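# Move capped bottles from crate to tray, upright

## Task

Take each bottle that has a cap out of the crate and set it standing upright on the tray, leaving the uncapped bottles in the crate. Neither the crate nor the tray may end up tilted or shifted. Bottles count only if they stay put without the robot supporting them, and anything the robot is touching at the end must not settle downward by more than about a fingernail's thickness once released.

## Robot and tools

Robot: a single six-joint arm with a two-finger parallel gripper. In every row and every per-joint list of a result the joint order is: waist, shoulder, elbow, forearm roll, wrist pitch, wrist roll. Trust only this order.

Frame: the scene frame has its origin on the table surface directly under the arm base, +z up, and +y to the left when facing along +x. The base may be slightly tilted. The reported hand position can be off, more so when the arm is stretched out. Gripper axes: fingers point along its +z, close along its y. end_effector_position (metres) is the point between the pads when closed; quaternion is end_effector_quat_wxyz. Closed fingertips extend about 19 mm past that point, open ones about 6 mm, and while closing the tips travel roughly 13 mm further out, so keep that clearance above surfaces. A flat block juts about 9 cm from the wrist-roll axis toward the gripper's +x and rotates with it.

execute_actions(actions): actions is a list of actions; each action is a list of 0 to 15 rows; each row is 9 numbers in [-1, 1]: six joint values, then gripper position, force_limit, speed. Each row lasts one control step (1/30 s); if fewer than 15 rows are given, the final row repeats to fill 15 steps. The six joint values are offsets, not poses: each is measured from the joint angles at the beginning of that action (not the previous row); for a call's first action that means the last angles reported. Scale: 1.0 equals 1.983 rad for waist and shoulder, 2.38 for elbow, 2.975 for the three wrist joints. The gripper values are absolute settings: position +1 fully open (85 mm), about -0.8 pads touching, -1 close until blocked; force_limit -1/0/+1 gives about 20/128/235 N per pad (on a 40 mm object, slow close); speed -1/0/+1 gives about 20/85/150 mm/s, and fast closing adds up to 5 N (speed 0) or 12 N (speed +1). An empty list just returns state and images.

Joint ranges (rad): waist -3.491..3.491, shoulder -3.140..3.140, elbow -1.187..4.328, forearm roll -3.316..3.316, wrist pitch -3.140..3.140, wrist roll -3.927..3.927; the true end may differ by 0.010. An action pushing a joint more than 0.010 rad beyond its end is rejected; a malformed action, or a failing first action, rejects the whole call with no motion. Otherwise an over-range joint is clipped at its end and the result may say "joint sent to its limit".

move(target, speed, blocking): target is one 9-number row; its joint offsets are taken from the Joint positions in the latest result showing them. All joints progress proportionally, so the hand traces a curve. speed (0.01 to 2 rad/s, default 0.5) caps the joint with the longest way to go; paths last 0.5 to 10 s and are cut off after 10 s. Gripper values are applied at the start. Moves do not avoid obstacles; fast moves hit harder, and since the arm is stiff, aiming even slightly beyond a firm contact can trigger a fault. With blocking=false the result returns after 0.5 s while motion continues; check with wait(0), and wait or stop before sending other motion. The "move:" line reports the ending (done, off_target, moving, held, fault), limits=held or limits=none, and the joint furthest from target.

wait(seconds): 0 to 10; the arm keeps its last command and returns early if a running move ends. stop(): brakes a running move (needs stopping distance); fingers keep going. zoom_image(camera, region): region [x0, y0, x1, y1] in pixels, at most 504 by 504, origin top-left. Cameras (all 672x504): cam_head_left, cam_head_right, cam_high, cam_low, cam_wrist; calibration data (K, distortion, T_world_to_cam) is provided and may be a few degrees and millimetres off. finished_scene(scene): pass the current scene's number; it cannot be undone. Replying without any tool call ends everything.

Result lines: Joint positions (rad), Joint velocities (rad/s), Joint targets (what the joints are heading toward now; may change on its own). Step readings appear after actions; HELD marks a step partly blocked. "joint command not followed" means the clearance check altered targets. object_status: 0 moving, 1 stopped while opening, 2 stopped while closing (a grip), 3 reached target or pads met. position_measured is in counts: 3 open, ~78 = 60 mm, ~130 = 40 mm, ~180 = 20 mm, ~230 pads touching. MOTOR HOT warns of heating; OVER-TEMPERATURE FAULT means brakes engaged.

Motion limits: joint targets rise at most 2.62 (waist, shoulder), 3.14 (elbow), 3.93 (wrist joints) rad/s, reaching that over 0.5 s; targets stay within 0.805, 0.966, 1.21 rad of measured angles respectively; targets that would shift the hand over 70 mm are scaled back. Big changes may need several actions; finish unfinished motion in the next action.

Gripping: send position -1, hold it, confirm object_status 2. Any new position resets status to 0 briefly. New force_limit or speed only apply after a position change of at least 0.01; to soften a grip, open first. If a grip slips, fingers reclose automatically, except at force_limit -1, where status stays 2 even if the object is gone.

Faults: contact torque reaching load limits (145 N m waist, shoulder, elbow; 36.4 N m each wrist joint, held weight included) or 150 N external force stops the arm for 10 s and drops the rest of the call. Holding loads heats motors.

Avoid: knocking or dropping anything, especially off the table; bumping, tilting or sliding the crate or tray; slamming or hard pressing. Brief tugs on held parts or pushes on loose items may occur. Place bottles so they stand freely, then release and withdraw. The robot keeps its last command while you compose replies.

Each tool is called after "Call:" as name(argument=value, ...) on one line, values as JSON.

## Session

Call:
execute_actions(actions=[])

Scene clock: 0.00 s.
end_effector_position=(+0.6867, -0.1321, +0.2925) position_measured=3 object_status=3 end_effector_quat_wxyz=(+0.112, -0.316, +0.934, +0.122)
Joint names: [waist, shoulder, elbow, forearm roll, wrist pitch, wrist roll]
Joint positions: [-0.194 -0.132  0.376 -0.48  -1.504  0.946]
Joint velocities: [0.001 0.001 0.    0.    0.    0.   ]
Joint targets: [-0.194 -0.132 0.376 -0.480 -1.504 0.946]
camera_calibration (this result's frames):
cam_wrist: T_world_to_cam=[[-0.657645, 0.734605, 0.166908, 0.492361], [0.677548, 0.479942, 0.557301, -0.536733], [0.32929, 0.479594, -0.813362, 0.225779], [0, 0, 0, 1]] pos_world=[0.613115, -0.212372, 0.400583]

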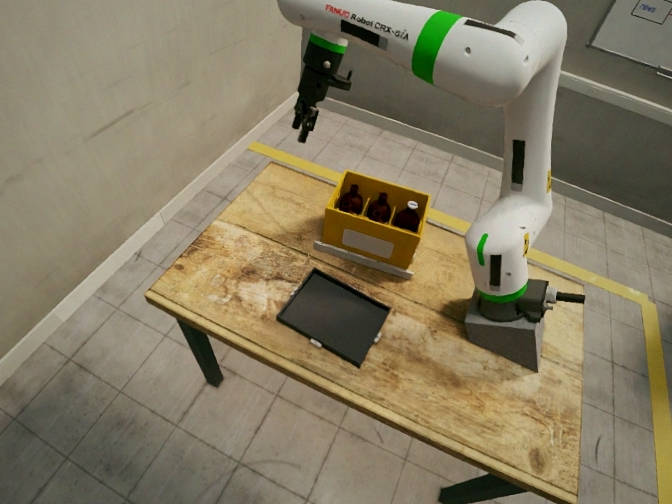

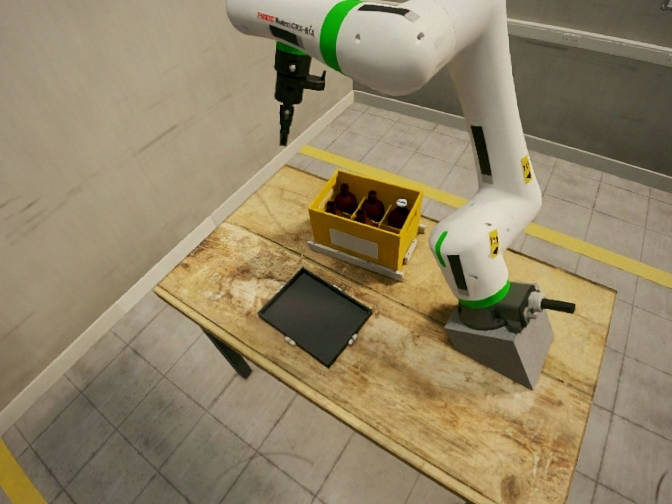

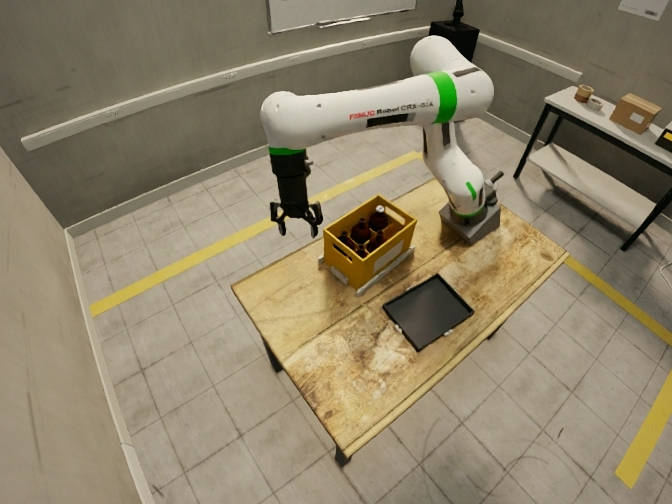

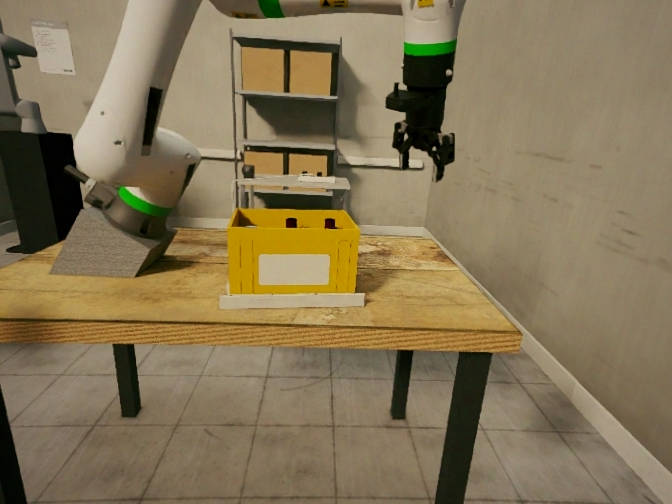

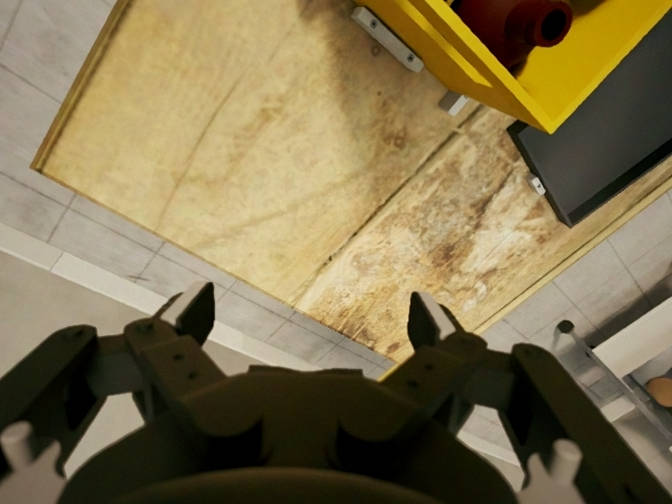

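Call:
zoom_image(camera="cam_head_left", region=[300, 160, 450, 290])

Call:
zoom_image(camera="cam_high", region=[310, 185, 430, 305])

Call:
zoom_image(camera="cam_head_right", region=[295, 160, 435, 290])

Call:
zoom_image(camera="cam_low", region=[200, 180, 380, 315])

Region (300, 160, 450, 290) of cam_head_left's 672x504 image, scaled by 3.360, with more detail than that image has; it fills the top 437 rows of this view, and the rest is white.

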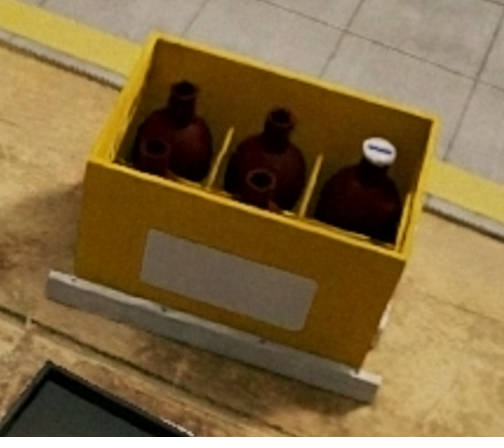

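Region (310, 185, 430, 305) of cam_high's 672x504 image, scaled by 4.200, with more detail than that image has.

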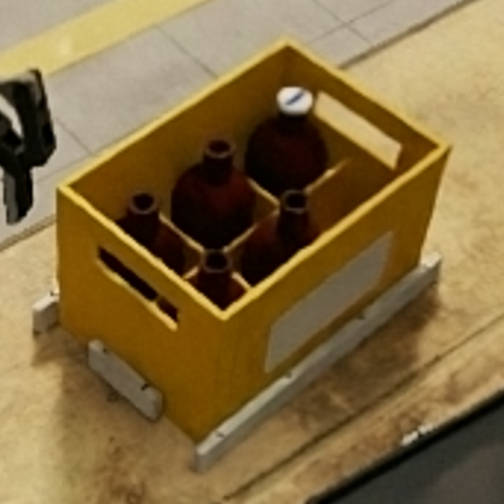

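Region (295, 160, 435, 290) of cam_head_right's 672x504 image, scaled by 3.600, with more detail than that image has; it fills the top 468 rows of this view, and the rest is white.

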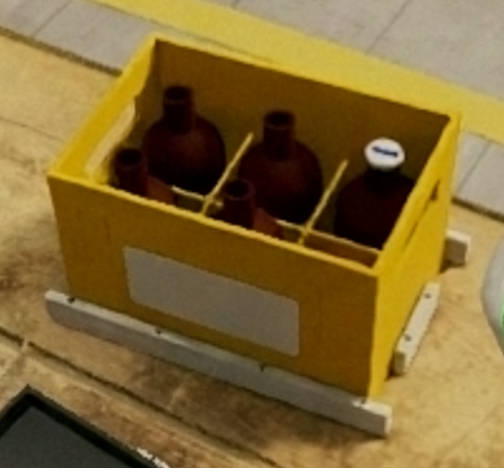

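Region (200, 180, 380, 315) of cam_low's 672x504 image, scaled by 2.800, with more detail than that image has; it fills the top 378 rows of this view, and the rest is white.

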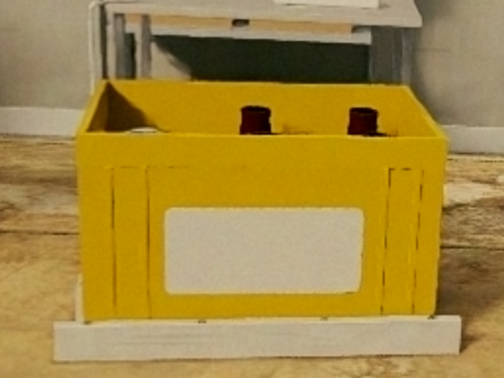

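Call:
move(target=[0.146, -0.321, -0.394, 0.1934, -0.0031, -0.2145, 0.17, 0, 0], speed=0.9)

Call:
zoom_image(camera="cam_wrist", region=[200, 200, 440, 380])

Call:
zoom_image(camera="cam_low", region=[205, 150, 305, 240])

Scene clock: 31.40 s.
end_effector_position=(+0.3221, -0.1692, +0.2351) position_measured=108 object_status=3 end_effector_quat_wxyz=(-0.148, -0.148, +0.978, -0.022)
Joint names: [waist, shoulder, elbow, forearm roll, wrist pitch, wrist roll]
Joint positions: [ 0.096 -0.768 -0.561  0.096 -1.513  0.308]
Joint velocities: [ 0.001 -0.    -0.001  0.     0.001 -0.   ]
Joint targets: [0.096 -0.768 -0.561 0.096 -1.513 0.308]
move: done; limits=none; farthest joint: the elbow, 0.001 radians from its target (0.938 radians at the start)
camera_calibration (this result's frames):
cam_wrist: T_world_to_cam=[[-0.332866, 0.942168, 0.0389819, 0.249998], [0.942856, 0.333193, -0.00203835, -0.218747], [-0.014909, 0.0360759, -0.999238, 0.396444], [0, 0, 0, 1]] pos_world=[0.295374, -0.176957, 0.38595]

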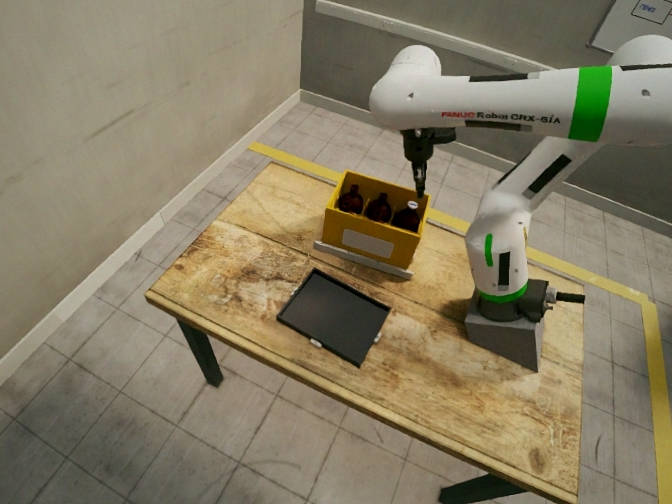

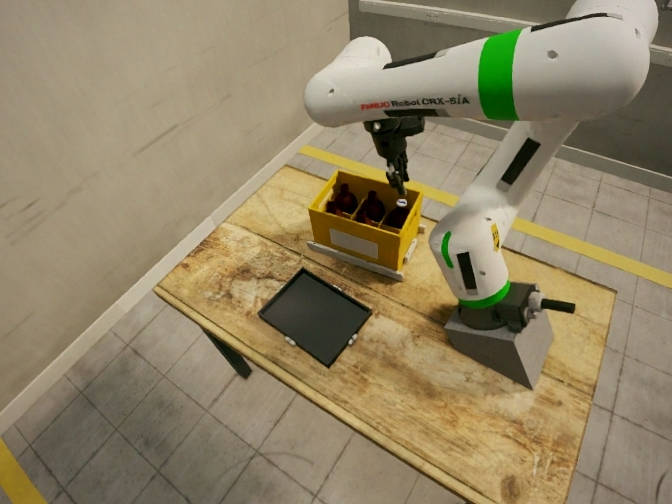

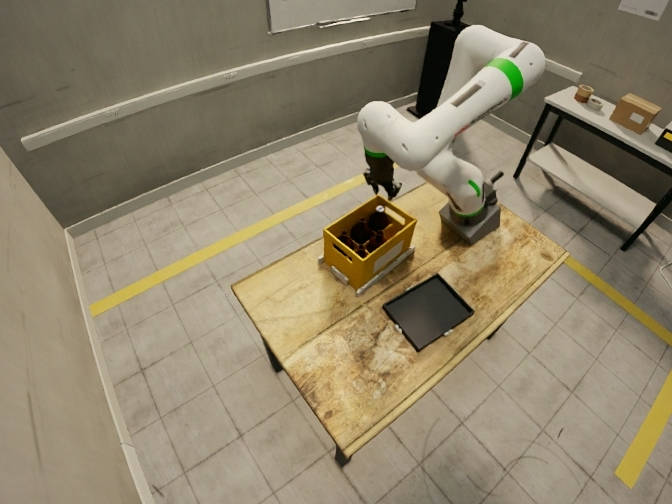

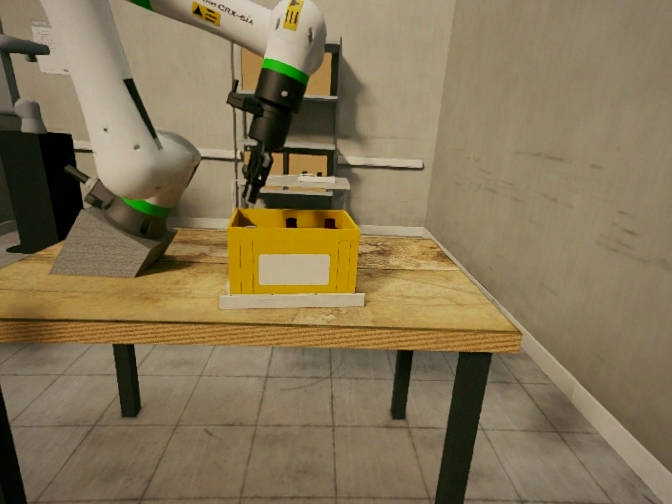

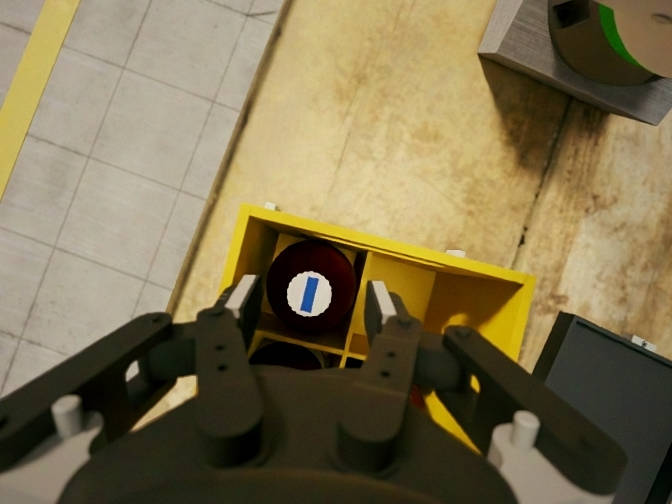

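Region (200, 200, 440, 380) of cam_wrist's 672x504 image, scaled by 2.100, with more detail than that image has; it fills the top 378 rows of this view, and the rest is white.

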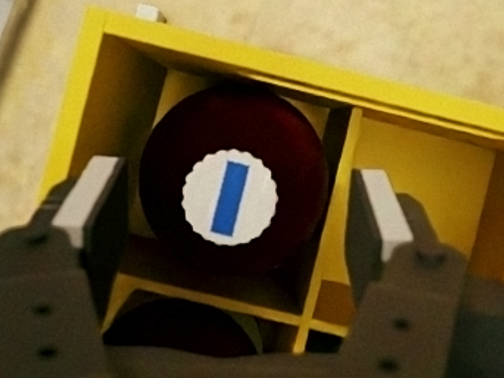

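Region (205, 150, 305, 240) of cam_low's 672x504 image, scaled by 5.040, with more detail than that image has; it fills the top 454 rows of this view, and the rest is white.

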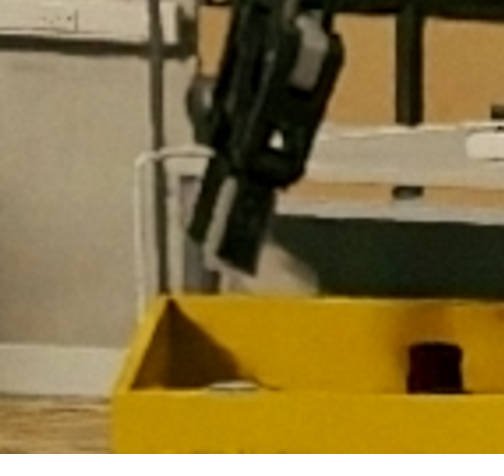

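Call:
move(target=[0, 0.0438, -0.0526, 0.0062, 0.0725, 0.0083, 0.07, 0, 0.5], speed=0.25)

Call:
zoom_image(camera="cam_wrist", region=[200, 200, 440, 380])

Call:
zoom_image(camera="cam_high", region=[340, 160, 430, 250])

Scene clock: 47.13 s.
end_effector_position=(+0.3229, -0.1735, +0.1602) position_measured=121 object_status=3 end_effector_quat_wxyz=(-0.147, -0.173, +0.973, -0.026)
Joint names: [waist, shoulder, elbow, forearm roll, wrist pitch, wrist roll]
Joint positions: [ 0.096 -0.682 -0.686  0.114 -1.298  0.333]
Joint velocities: [ 0.     0.     0.     0.001  0.001 -0.   ]
Joint targets: [0.096 -0.682 -0.686 0.114 -1.298 0.333]
move: done; limits=none; farthest joint: the waist, 0.000 radians from its target (0.000 radians at the start)
camera_calibration (this result's frames):
cam_wrist: T_world_to_cam=[[-0.381285, 0.92363, 0.0391066, 0.269606], [0.924306, 0.381647, -0.00198168, -0.203824], [-0.0167553, 0.0353909, -0.999233, 0.322238], [0, 0, 0, 1]] pos_world=[0.296591, -0.182632, 0.311044]

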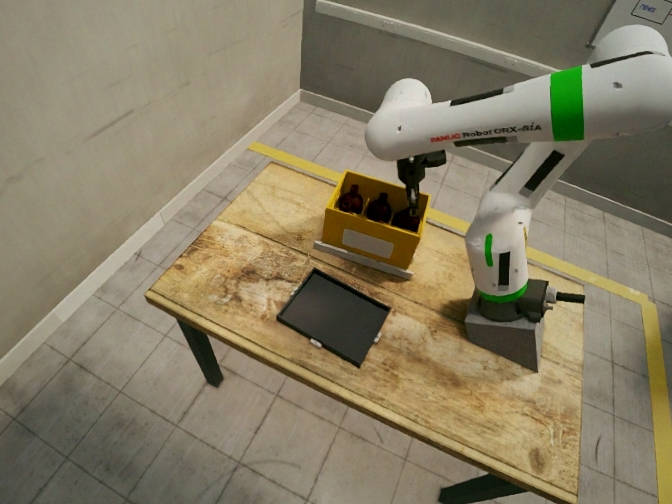

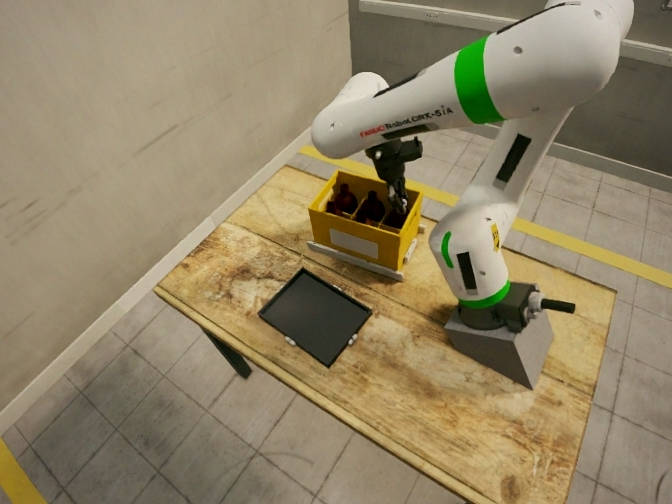

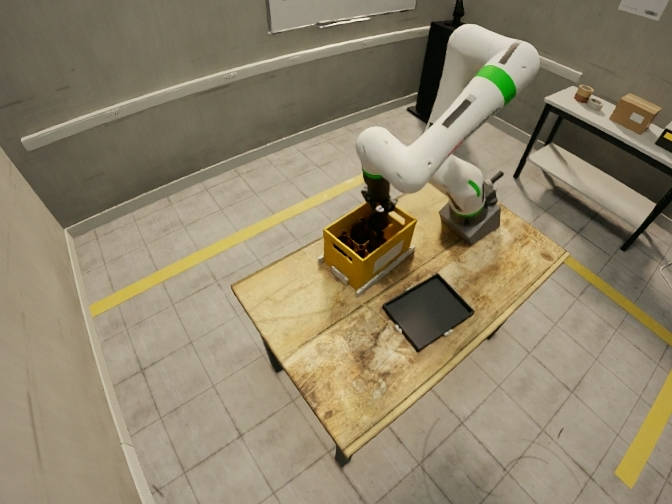

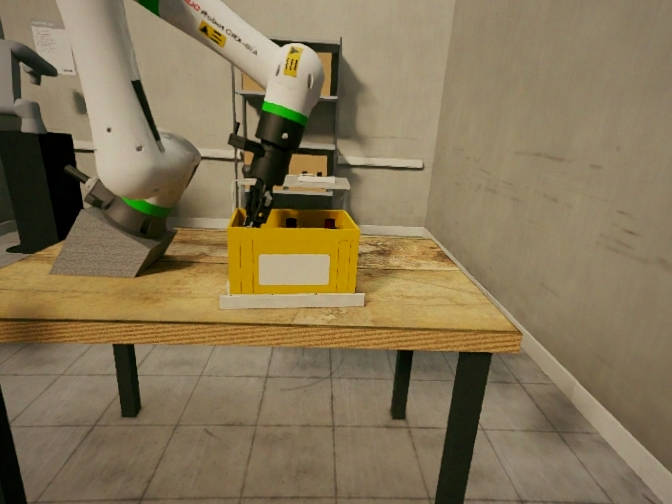

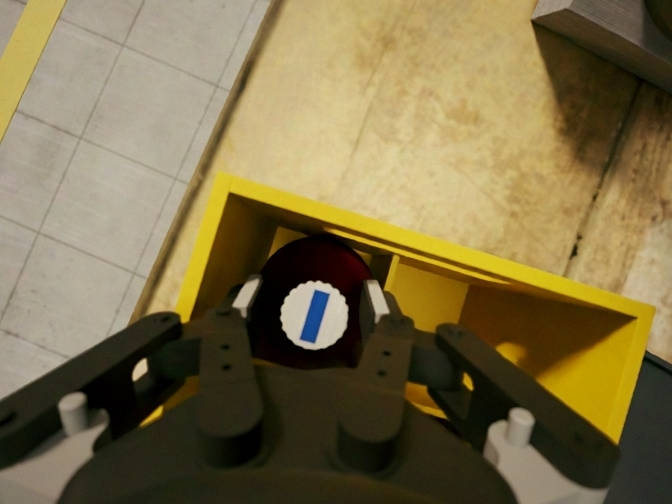

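Region (200, 200, 440, 380) of cam_wrist's 672x504 image, scaled by 2.100, with more detail than that image has; it fills the top 378 rows of this view, and the rest is white.

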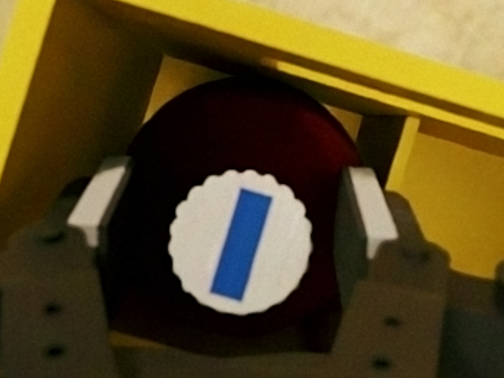

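Region (340, 160, 430, 250) of cam_high's 672x504 image, scaled by 5.600, with more detail than that image has.

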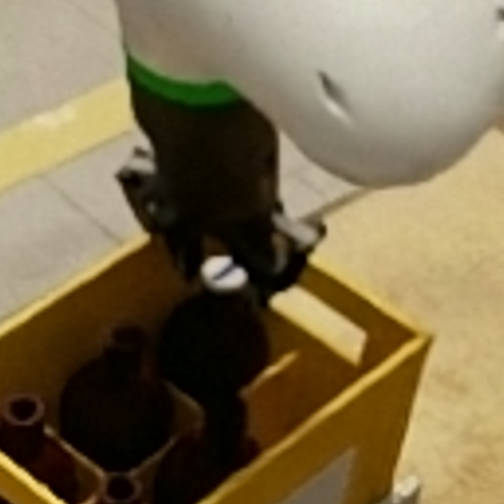

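Call:
execute_actions(actions=[[[0,0,0,0,0,0,-1,0,-0.3]]])

Call:
zoom_image(camera="cam_head_left", region=[250, 160, 450, 370])

Scene clock: 60.23 s.
end_effector_position=(+0.3229, -0.1735, +0.1602) position_measured=168 object_status=0 end_effector_quat_wxyz=(-0.147, -0.173, +0.973, -0.026)
Joint names: [waist, shoulder, elbow, forearm roll, wrist pitch, wrist roll]
Joint positions: [ 0.096 -0.682 -0.686  0.114 -1.298  0.333]
Joint velocities: [-0.001  0.001 -0.     0.001 -0.    -0.   ]
Joint targets: [0.096 -0.682 -0.686 0.114 -1.298 0.333]
Step readings (joint positions):
0: [0.096 -0.682 -0.686 0.114 -1.298 0.333]
1: [0.096 -0.682 -0.686 0.114 -1.298 0.333]
2: [0.096 -0.682 -0.686 0.114 -1.298 0.333]
4: [0.096 -0.682 -0.686 0.114 -1.298 0.333]
8: [0.096 -0.682 -0.686 0.114 -1.298 0.333]
15: Joint positions above
camera_calibration (this result's frames):
cam_wrist: T_world_to_cam=[[-0.381339, 0.923612, 0.0389945, 0.269683], [0.924283, 0.381702, -0.00204242, -0.203781], [-0.0167707, 0.0352631, -0.999237, 0.322227], [0, 0, 0, 1]] pos_world=[0.296596, -0.182661, 0.311049]

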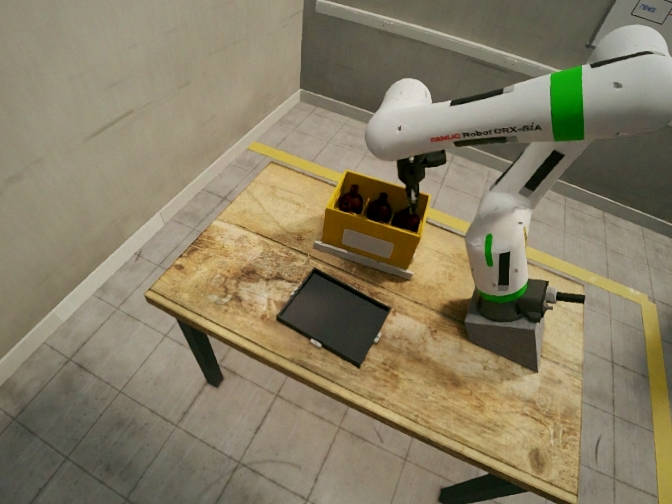

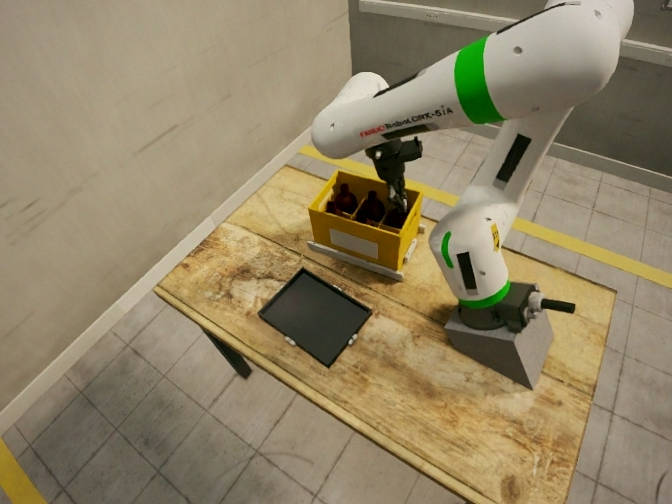

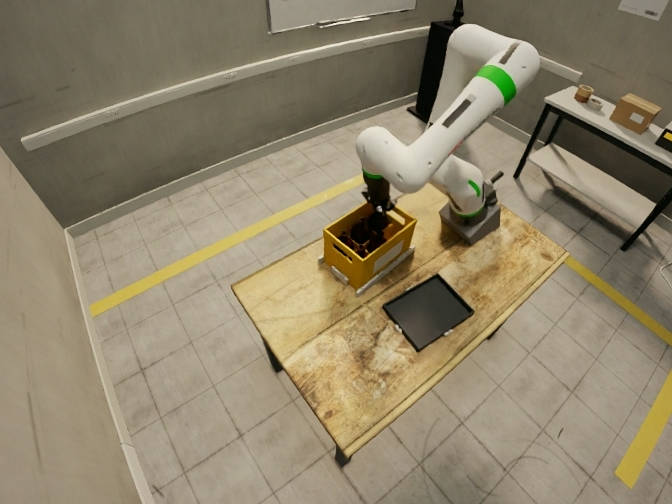

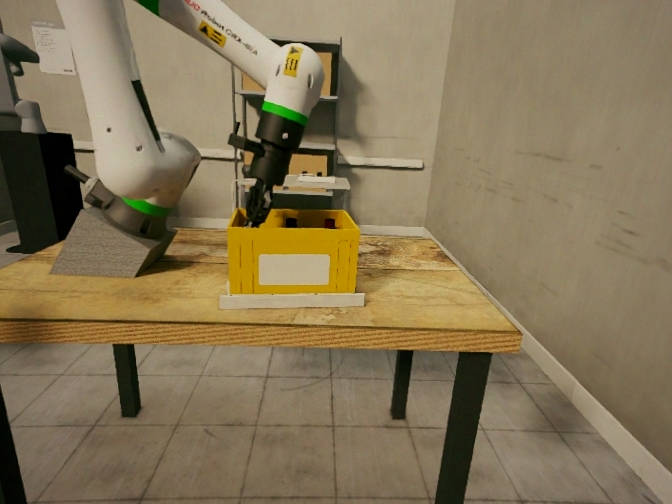

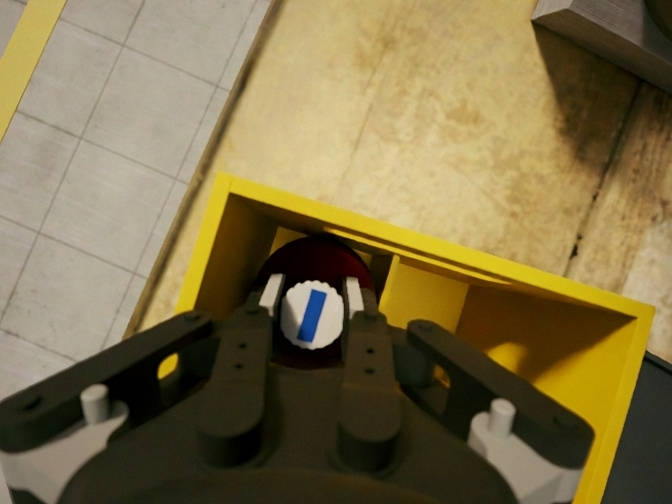

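Region (250, 160, 450, 370) of cam_head_left's 672x504 image, scaled by 2.400, with more detail than that image has; it fills the left 480 columns of this view, and the rest is white.

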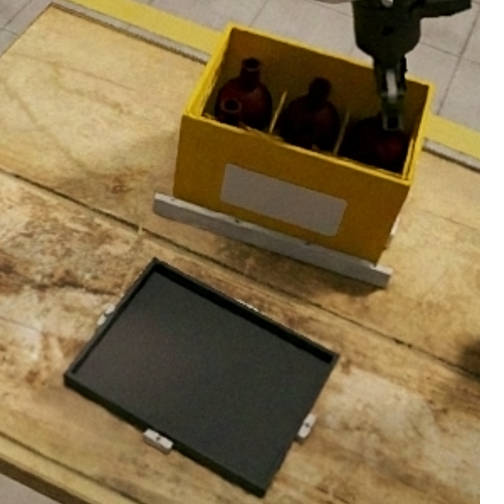

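Call:
move(target=[-0.006, -0.0779, 0.1432, -0.0005, -0.1655, 0.0186, -1, 0, -0.3], speed=0.4)

Scene clock: 80.97 s.
end_effector_position=(+0.3160, -0.1755, +0.3510) position_measured=169 object_status=2 end_effector_quat_wxyz=(-0.148, -0.168, +0.974, -0.028)
Joint names: [waist, shoulder, elbow, forearm roll, wrist pitch, wrist roll]
Joint positions: [ 0.084 -0.836 -0.346  0.113 -1.79   0.388]
Joint velocities: [ 0.    -0.     0.001 -0.001 -0.     0.   ]
Joint targets: [0.084 -0.836 -0.346 0.113 -1.790 0.388]
move: done; limits=none; farthest joint: the shoulder, 0.001 radians from its target (0.155 radians at the start)
camera_calibration (this result's frames):
cam_wrist: T_world_to_cam=[[-0.371665, 0.927772, 0.0332389, 0.261101], [0.928214, 0.372015, -0.00480972, -0.198259], [-0.0168277, 0.0290652, -0.999436, 0.511894], [0, 0, 0, 1]] pos_world=[0.289683, -0.183366, 0.501973]

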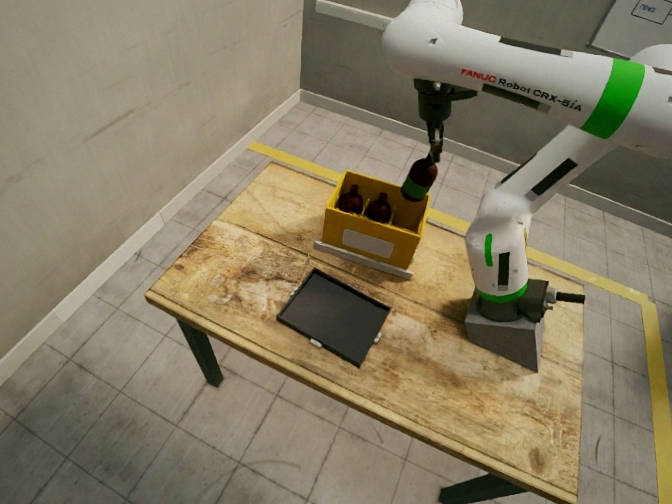

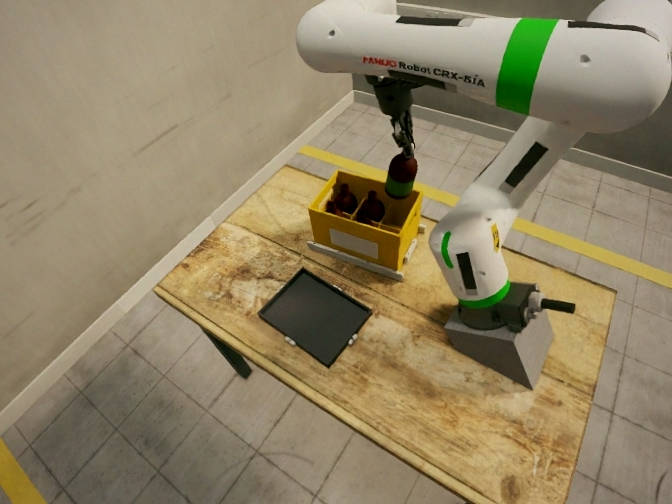

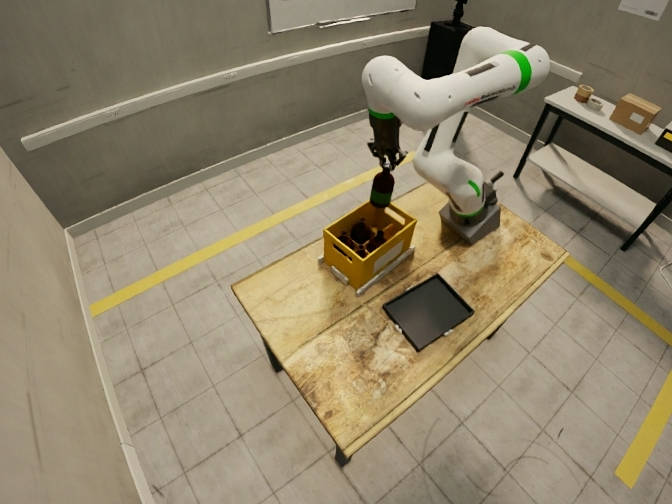

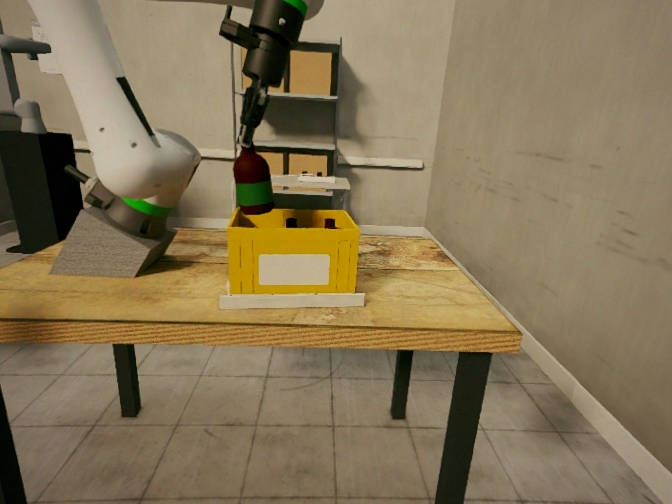

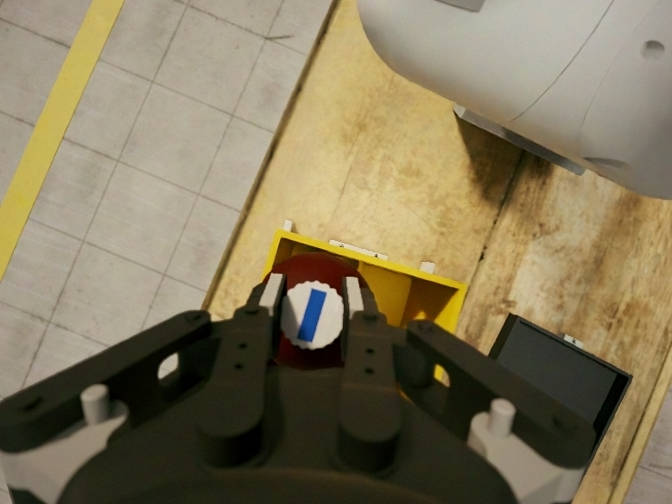

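Call:
execute_actions(actions=[])

Scene clock: 92.23 s.
end_effector_position=(+0.3161, -0.1754, +0.3511) position_measured=169 object_status=2 end_effector_quat_wxyz=(-0.148, -0.168, +0.974, -0.028)
Joint names: [waist, shoulder, elbow, forearm roll, wrist pitch, wrist roll]
Joint positions: [ 0.084 -0.836 -0.346  0.113 -1.79   0.388]
Joint velocities: [ 0.002  0.001  0.    -0.    -0.001 -0.   ]
Joint targets: [0.084 -0.836 -0.346 0.113 -1.790 0.388]
camera_calibration (this result's frames):
cam_wrist: T_world_to_cam=[[-0.371691, 0.927762, 0.0332101, 0.261125], [0.928206, 0.372036, -0.00468335, -0.19833], [-0.0167004, 0.0290851, -0.999437, 0.511877], [0, 0, 0, 1]] pos_world=[0.289697, -0.183364, 0.501988]

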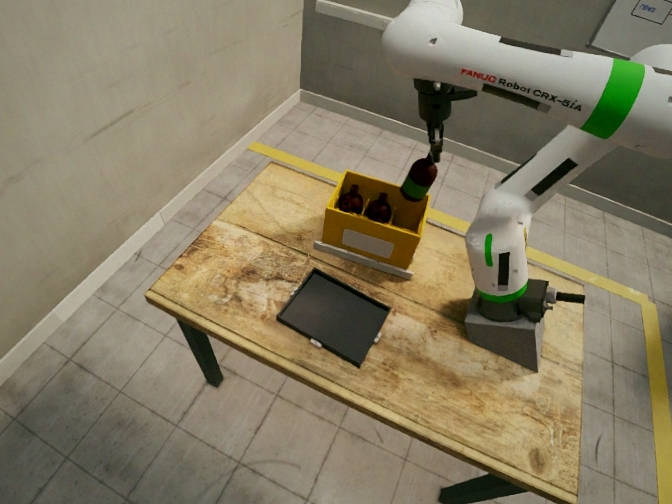

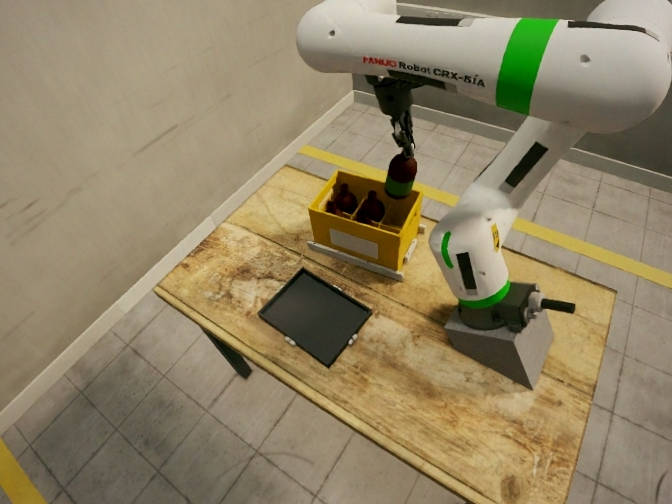

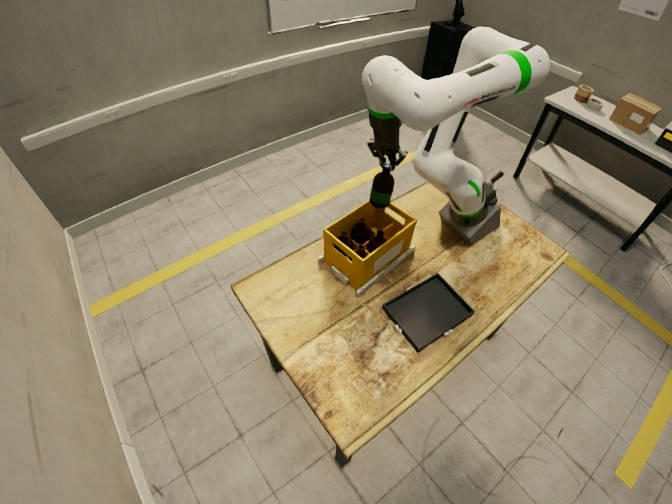

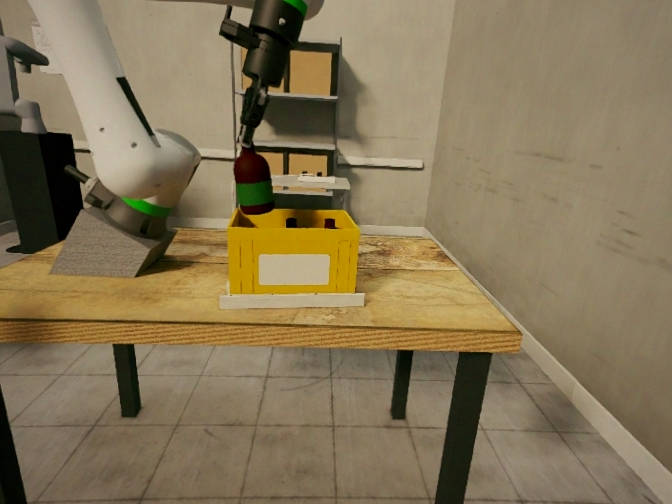

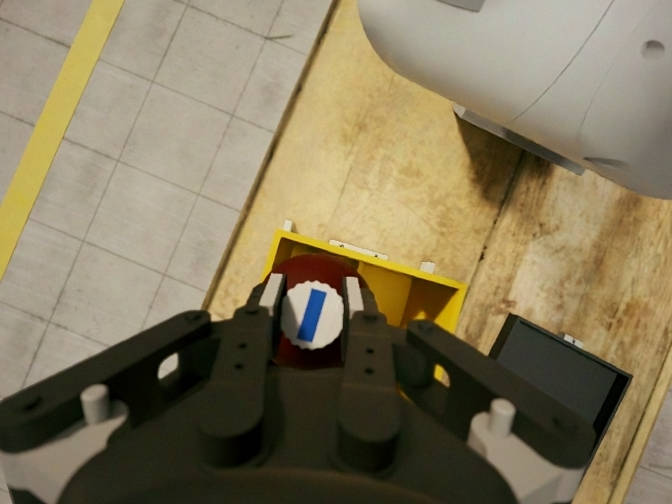

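Call:
zoom_image(camera="cam_low", region=[200, 90, 320, 240])

Call:
zoom_image(camera="cam_wrist", region=[240, 220, 400, 380])

Region (200, 90, 320, 240) of cam_low's 672x504 image, scaled by 3.360, with more detail than that image has; it fills the left 403 columns of this view, and the rest is white.

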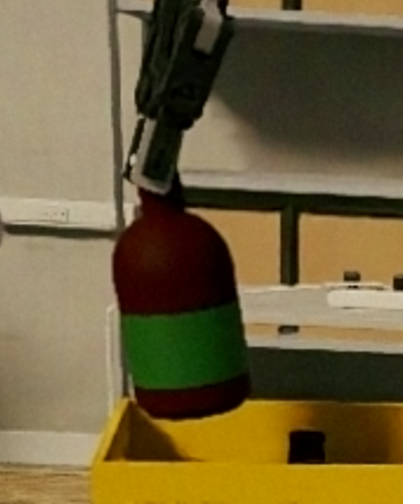

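Region (240, 220, 400, 380) of cam_wrist's 672x504 image, scaled by 3.150, with more detail than that image has.

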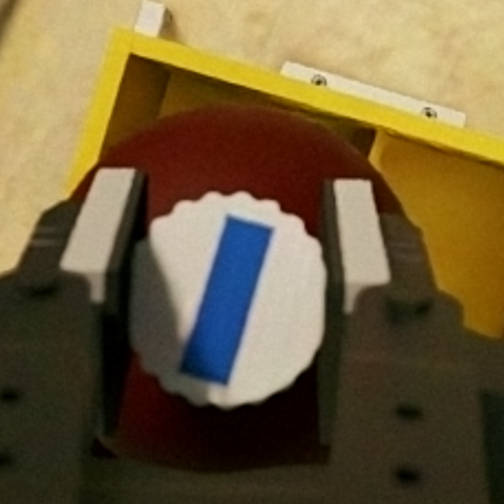

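Call:
move(target=[0.4054, 0.2194, 0.1829, -0.0225, -0.0621, -0.4109, -1, 0, -0.3], speed=0.85)

Call:
zoom_image(camera="cam_low", region=[270, 90, 390, 240])

Scene clock: 123.50 s.
end_effector_position=(+0.4697, +0.0601, +0.3584) position_measured=169 object_status=2 end_effector_quat_wxyz=(-0.228, +0.048, +0.972, +0.012)
Joint names: [waist, shoulder, elbow, forearm roll, wrist pitch, wrist roll]
Joint positions: [ 0.888 -0.401  0.09   0.046 -1.975 -0.835]
Joint velocities: [ 0.001  0.     0.    -0.001  0.    -0.   ]
Joint targets: [0.888 -0.401 0.090 0.046 -1.975 -0.835]
move: done; limits=none; farthest joint: the waist, 0.000 radians from its target (0.804 radians at the start)
camera_calibration (this result's frames):
cam_wrist: T_world_to_cam=[[0.0652382, 0.996839, 0.0453386, -0.114263], [0.985179, -0.0571189, -0.161737, -0.373242], [-0.158636, 0.0552181, -0.985792, 0.575105], [0, 0, 0, 1]] pos_world=[0.466397, 0.0608261, 0.511747]

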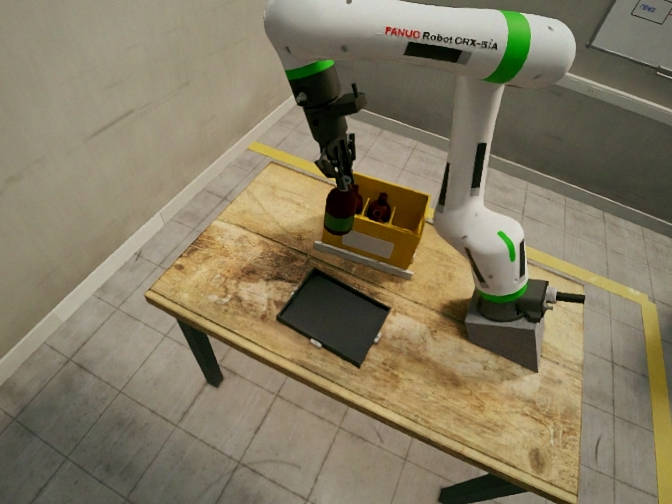

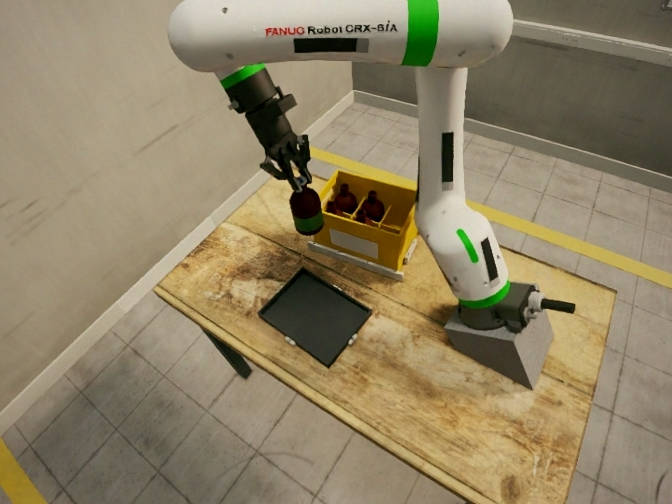

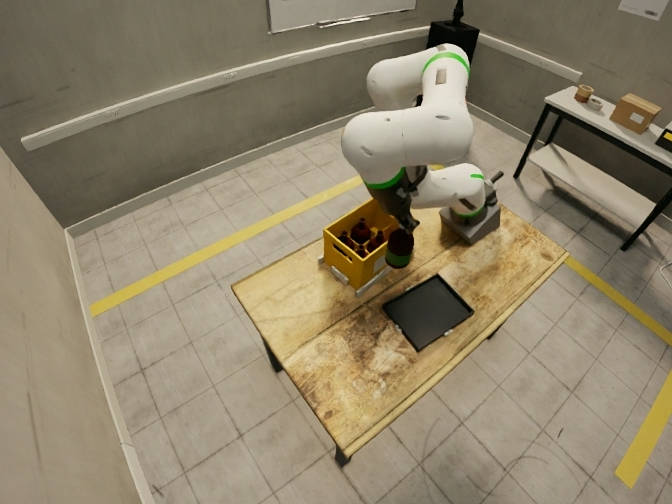

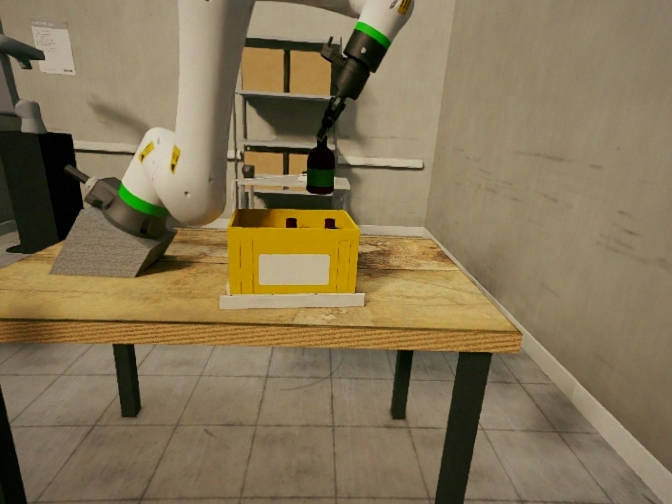

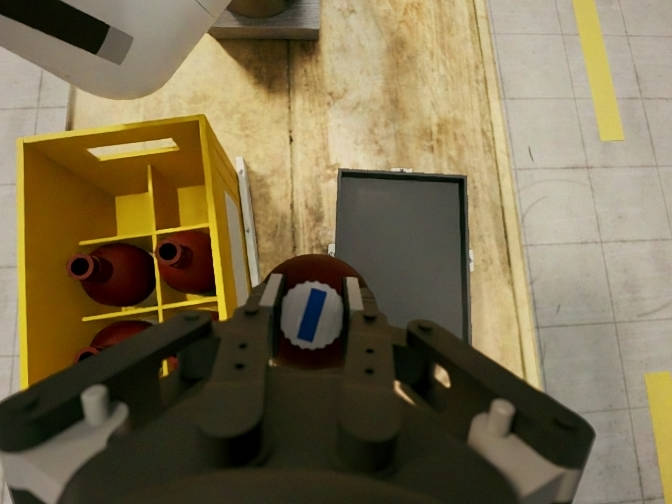

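Region (270, 90, 390, 240) of cam_low's 672x504 image, scaled by 3.360, with more detail than that image has; it fills the left 403 columns of this view, and the rest is white.

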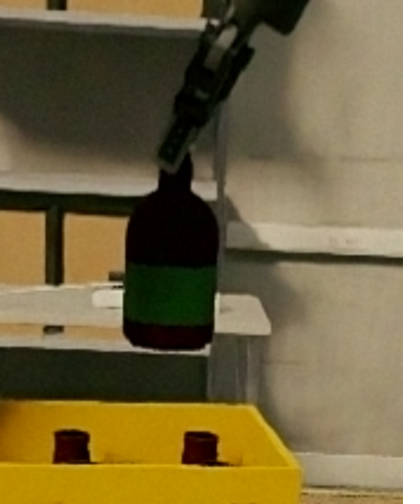

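Call:
zoom_image(camera="cam_low", region=[295, 130, 365, 200])

Call:
zoom_image(camera="cam_low", region=[215, 200, 375, 320])

Region (295, 130, 365, 200) of cam_low's 672x504 image, scaled by 7.200, with more detail than that image has.

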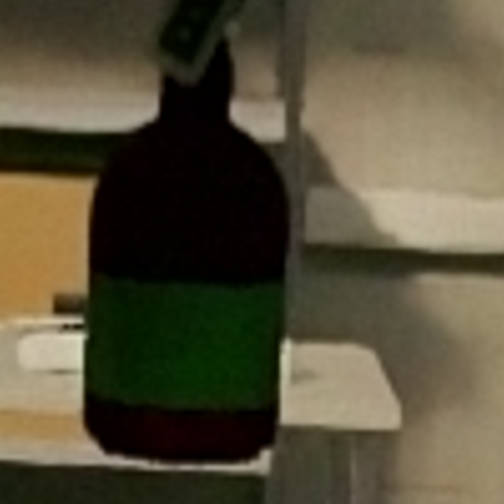

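Region (215, 200, 375, 320) of cam_low's 672x504 image, scaled by 3.150, with more detail than that image has; it fills the top 378 rows of this view, and the rest is white.

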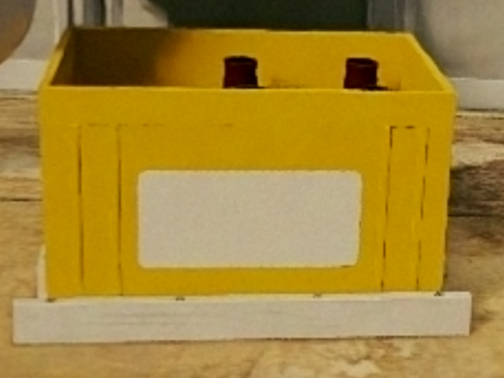

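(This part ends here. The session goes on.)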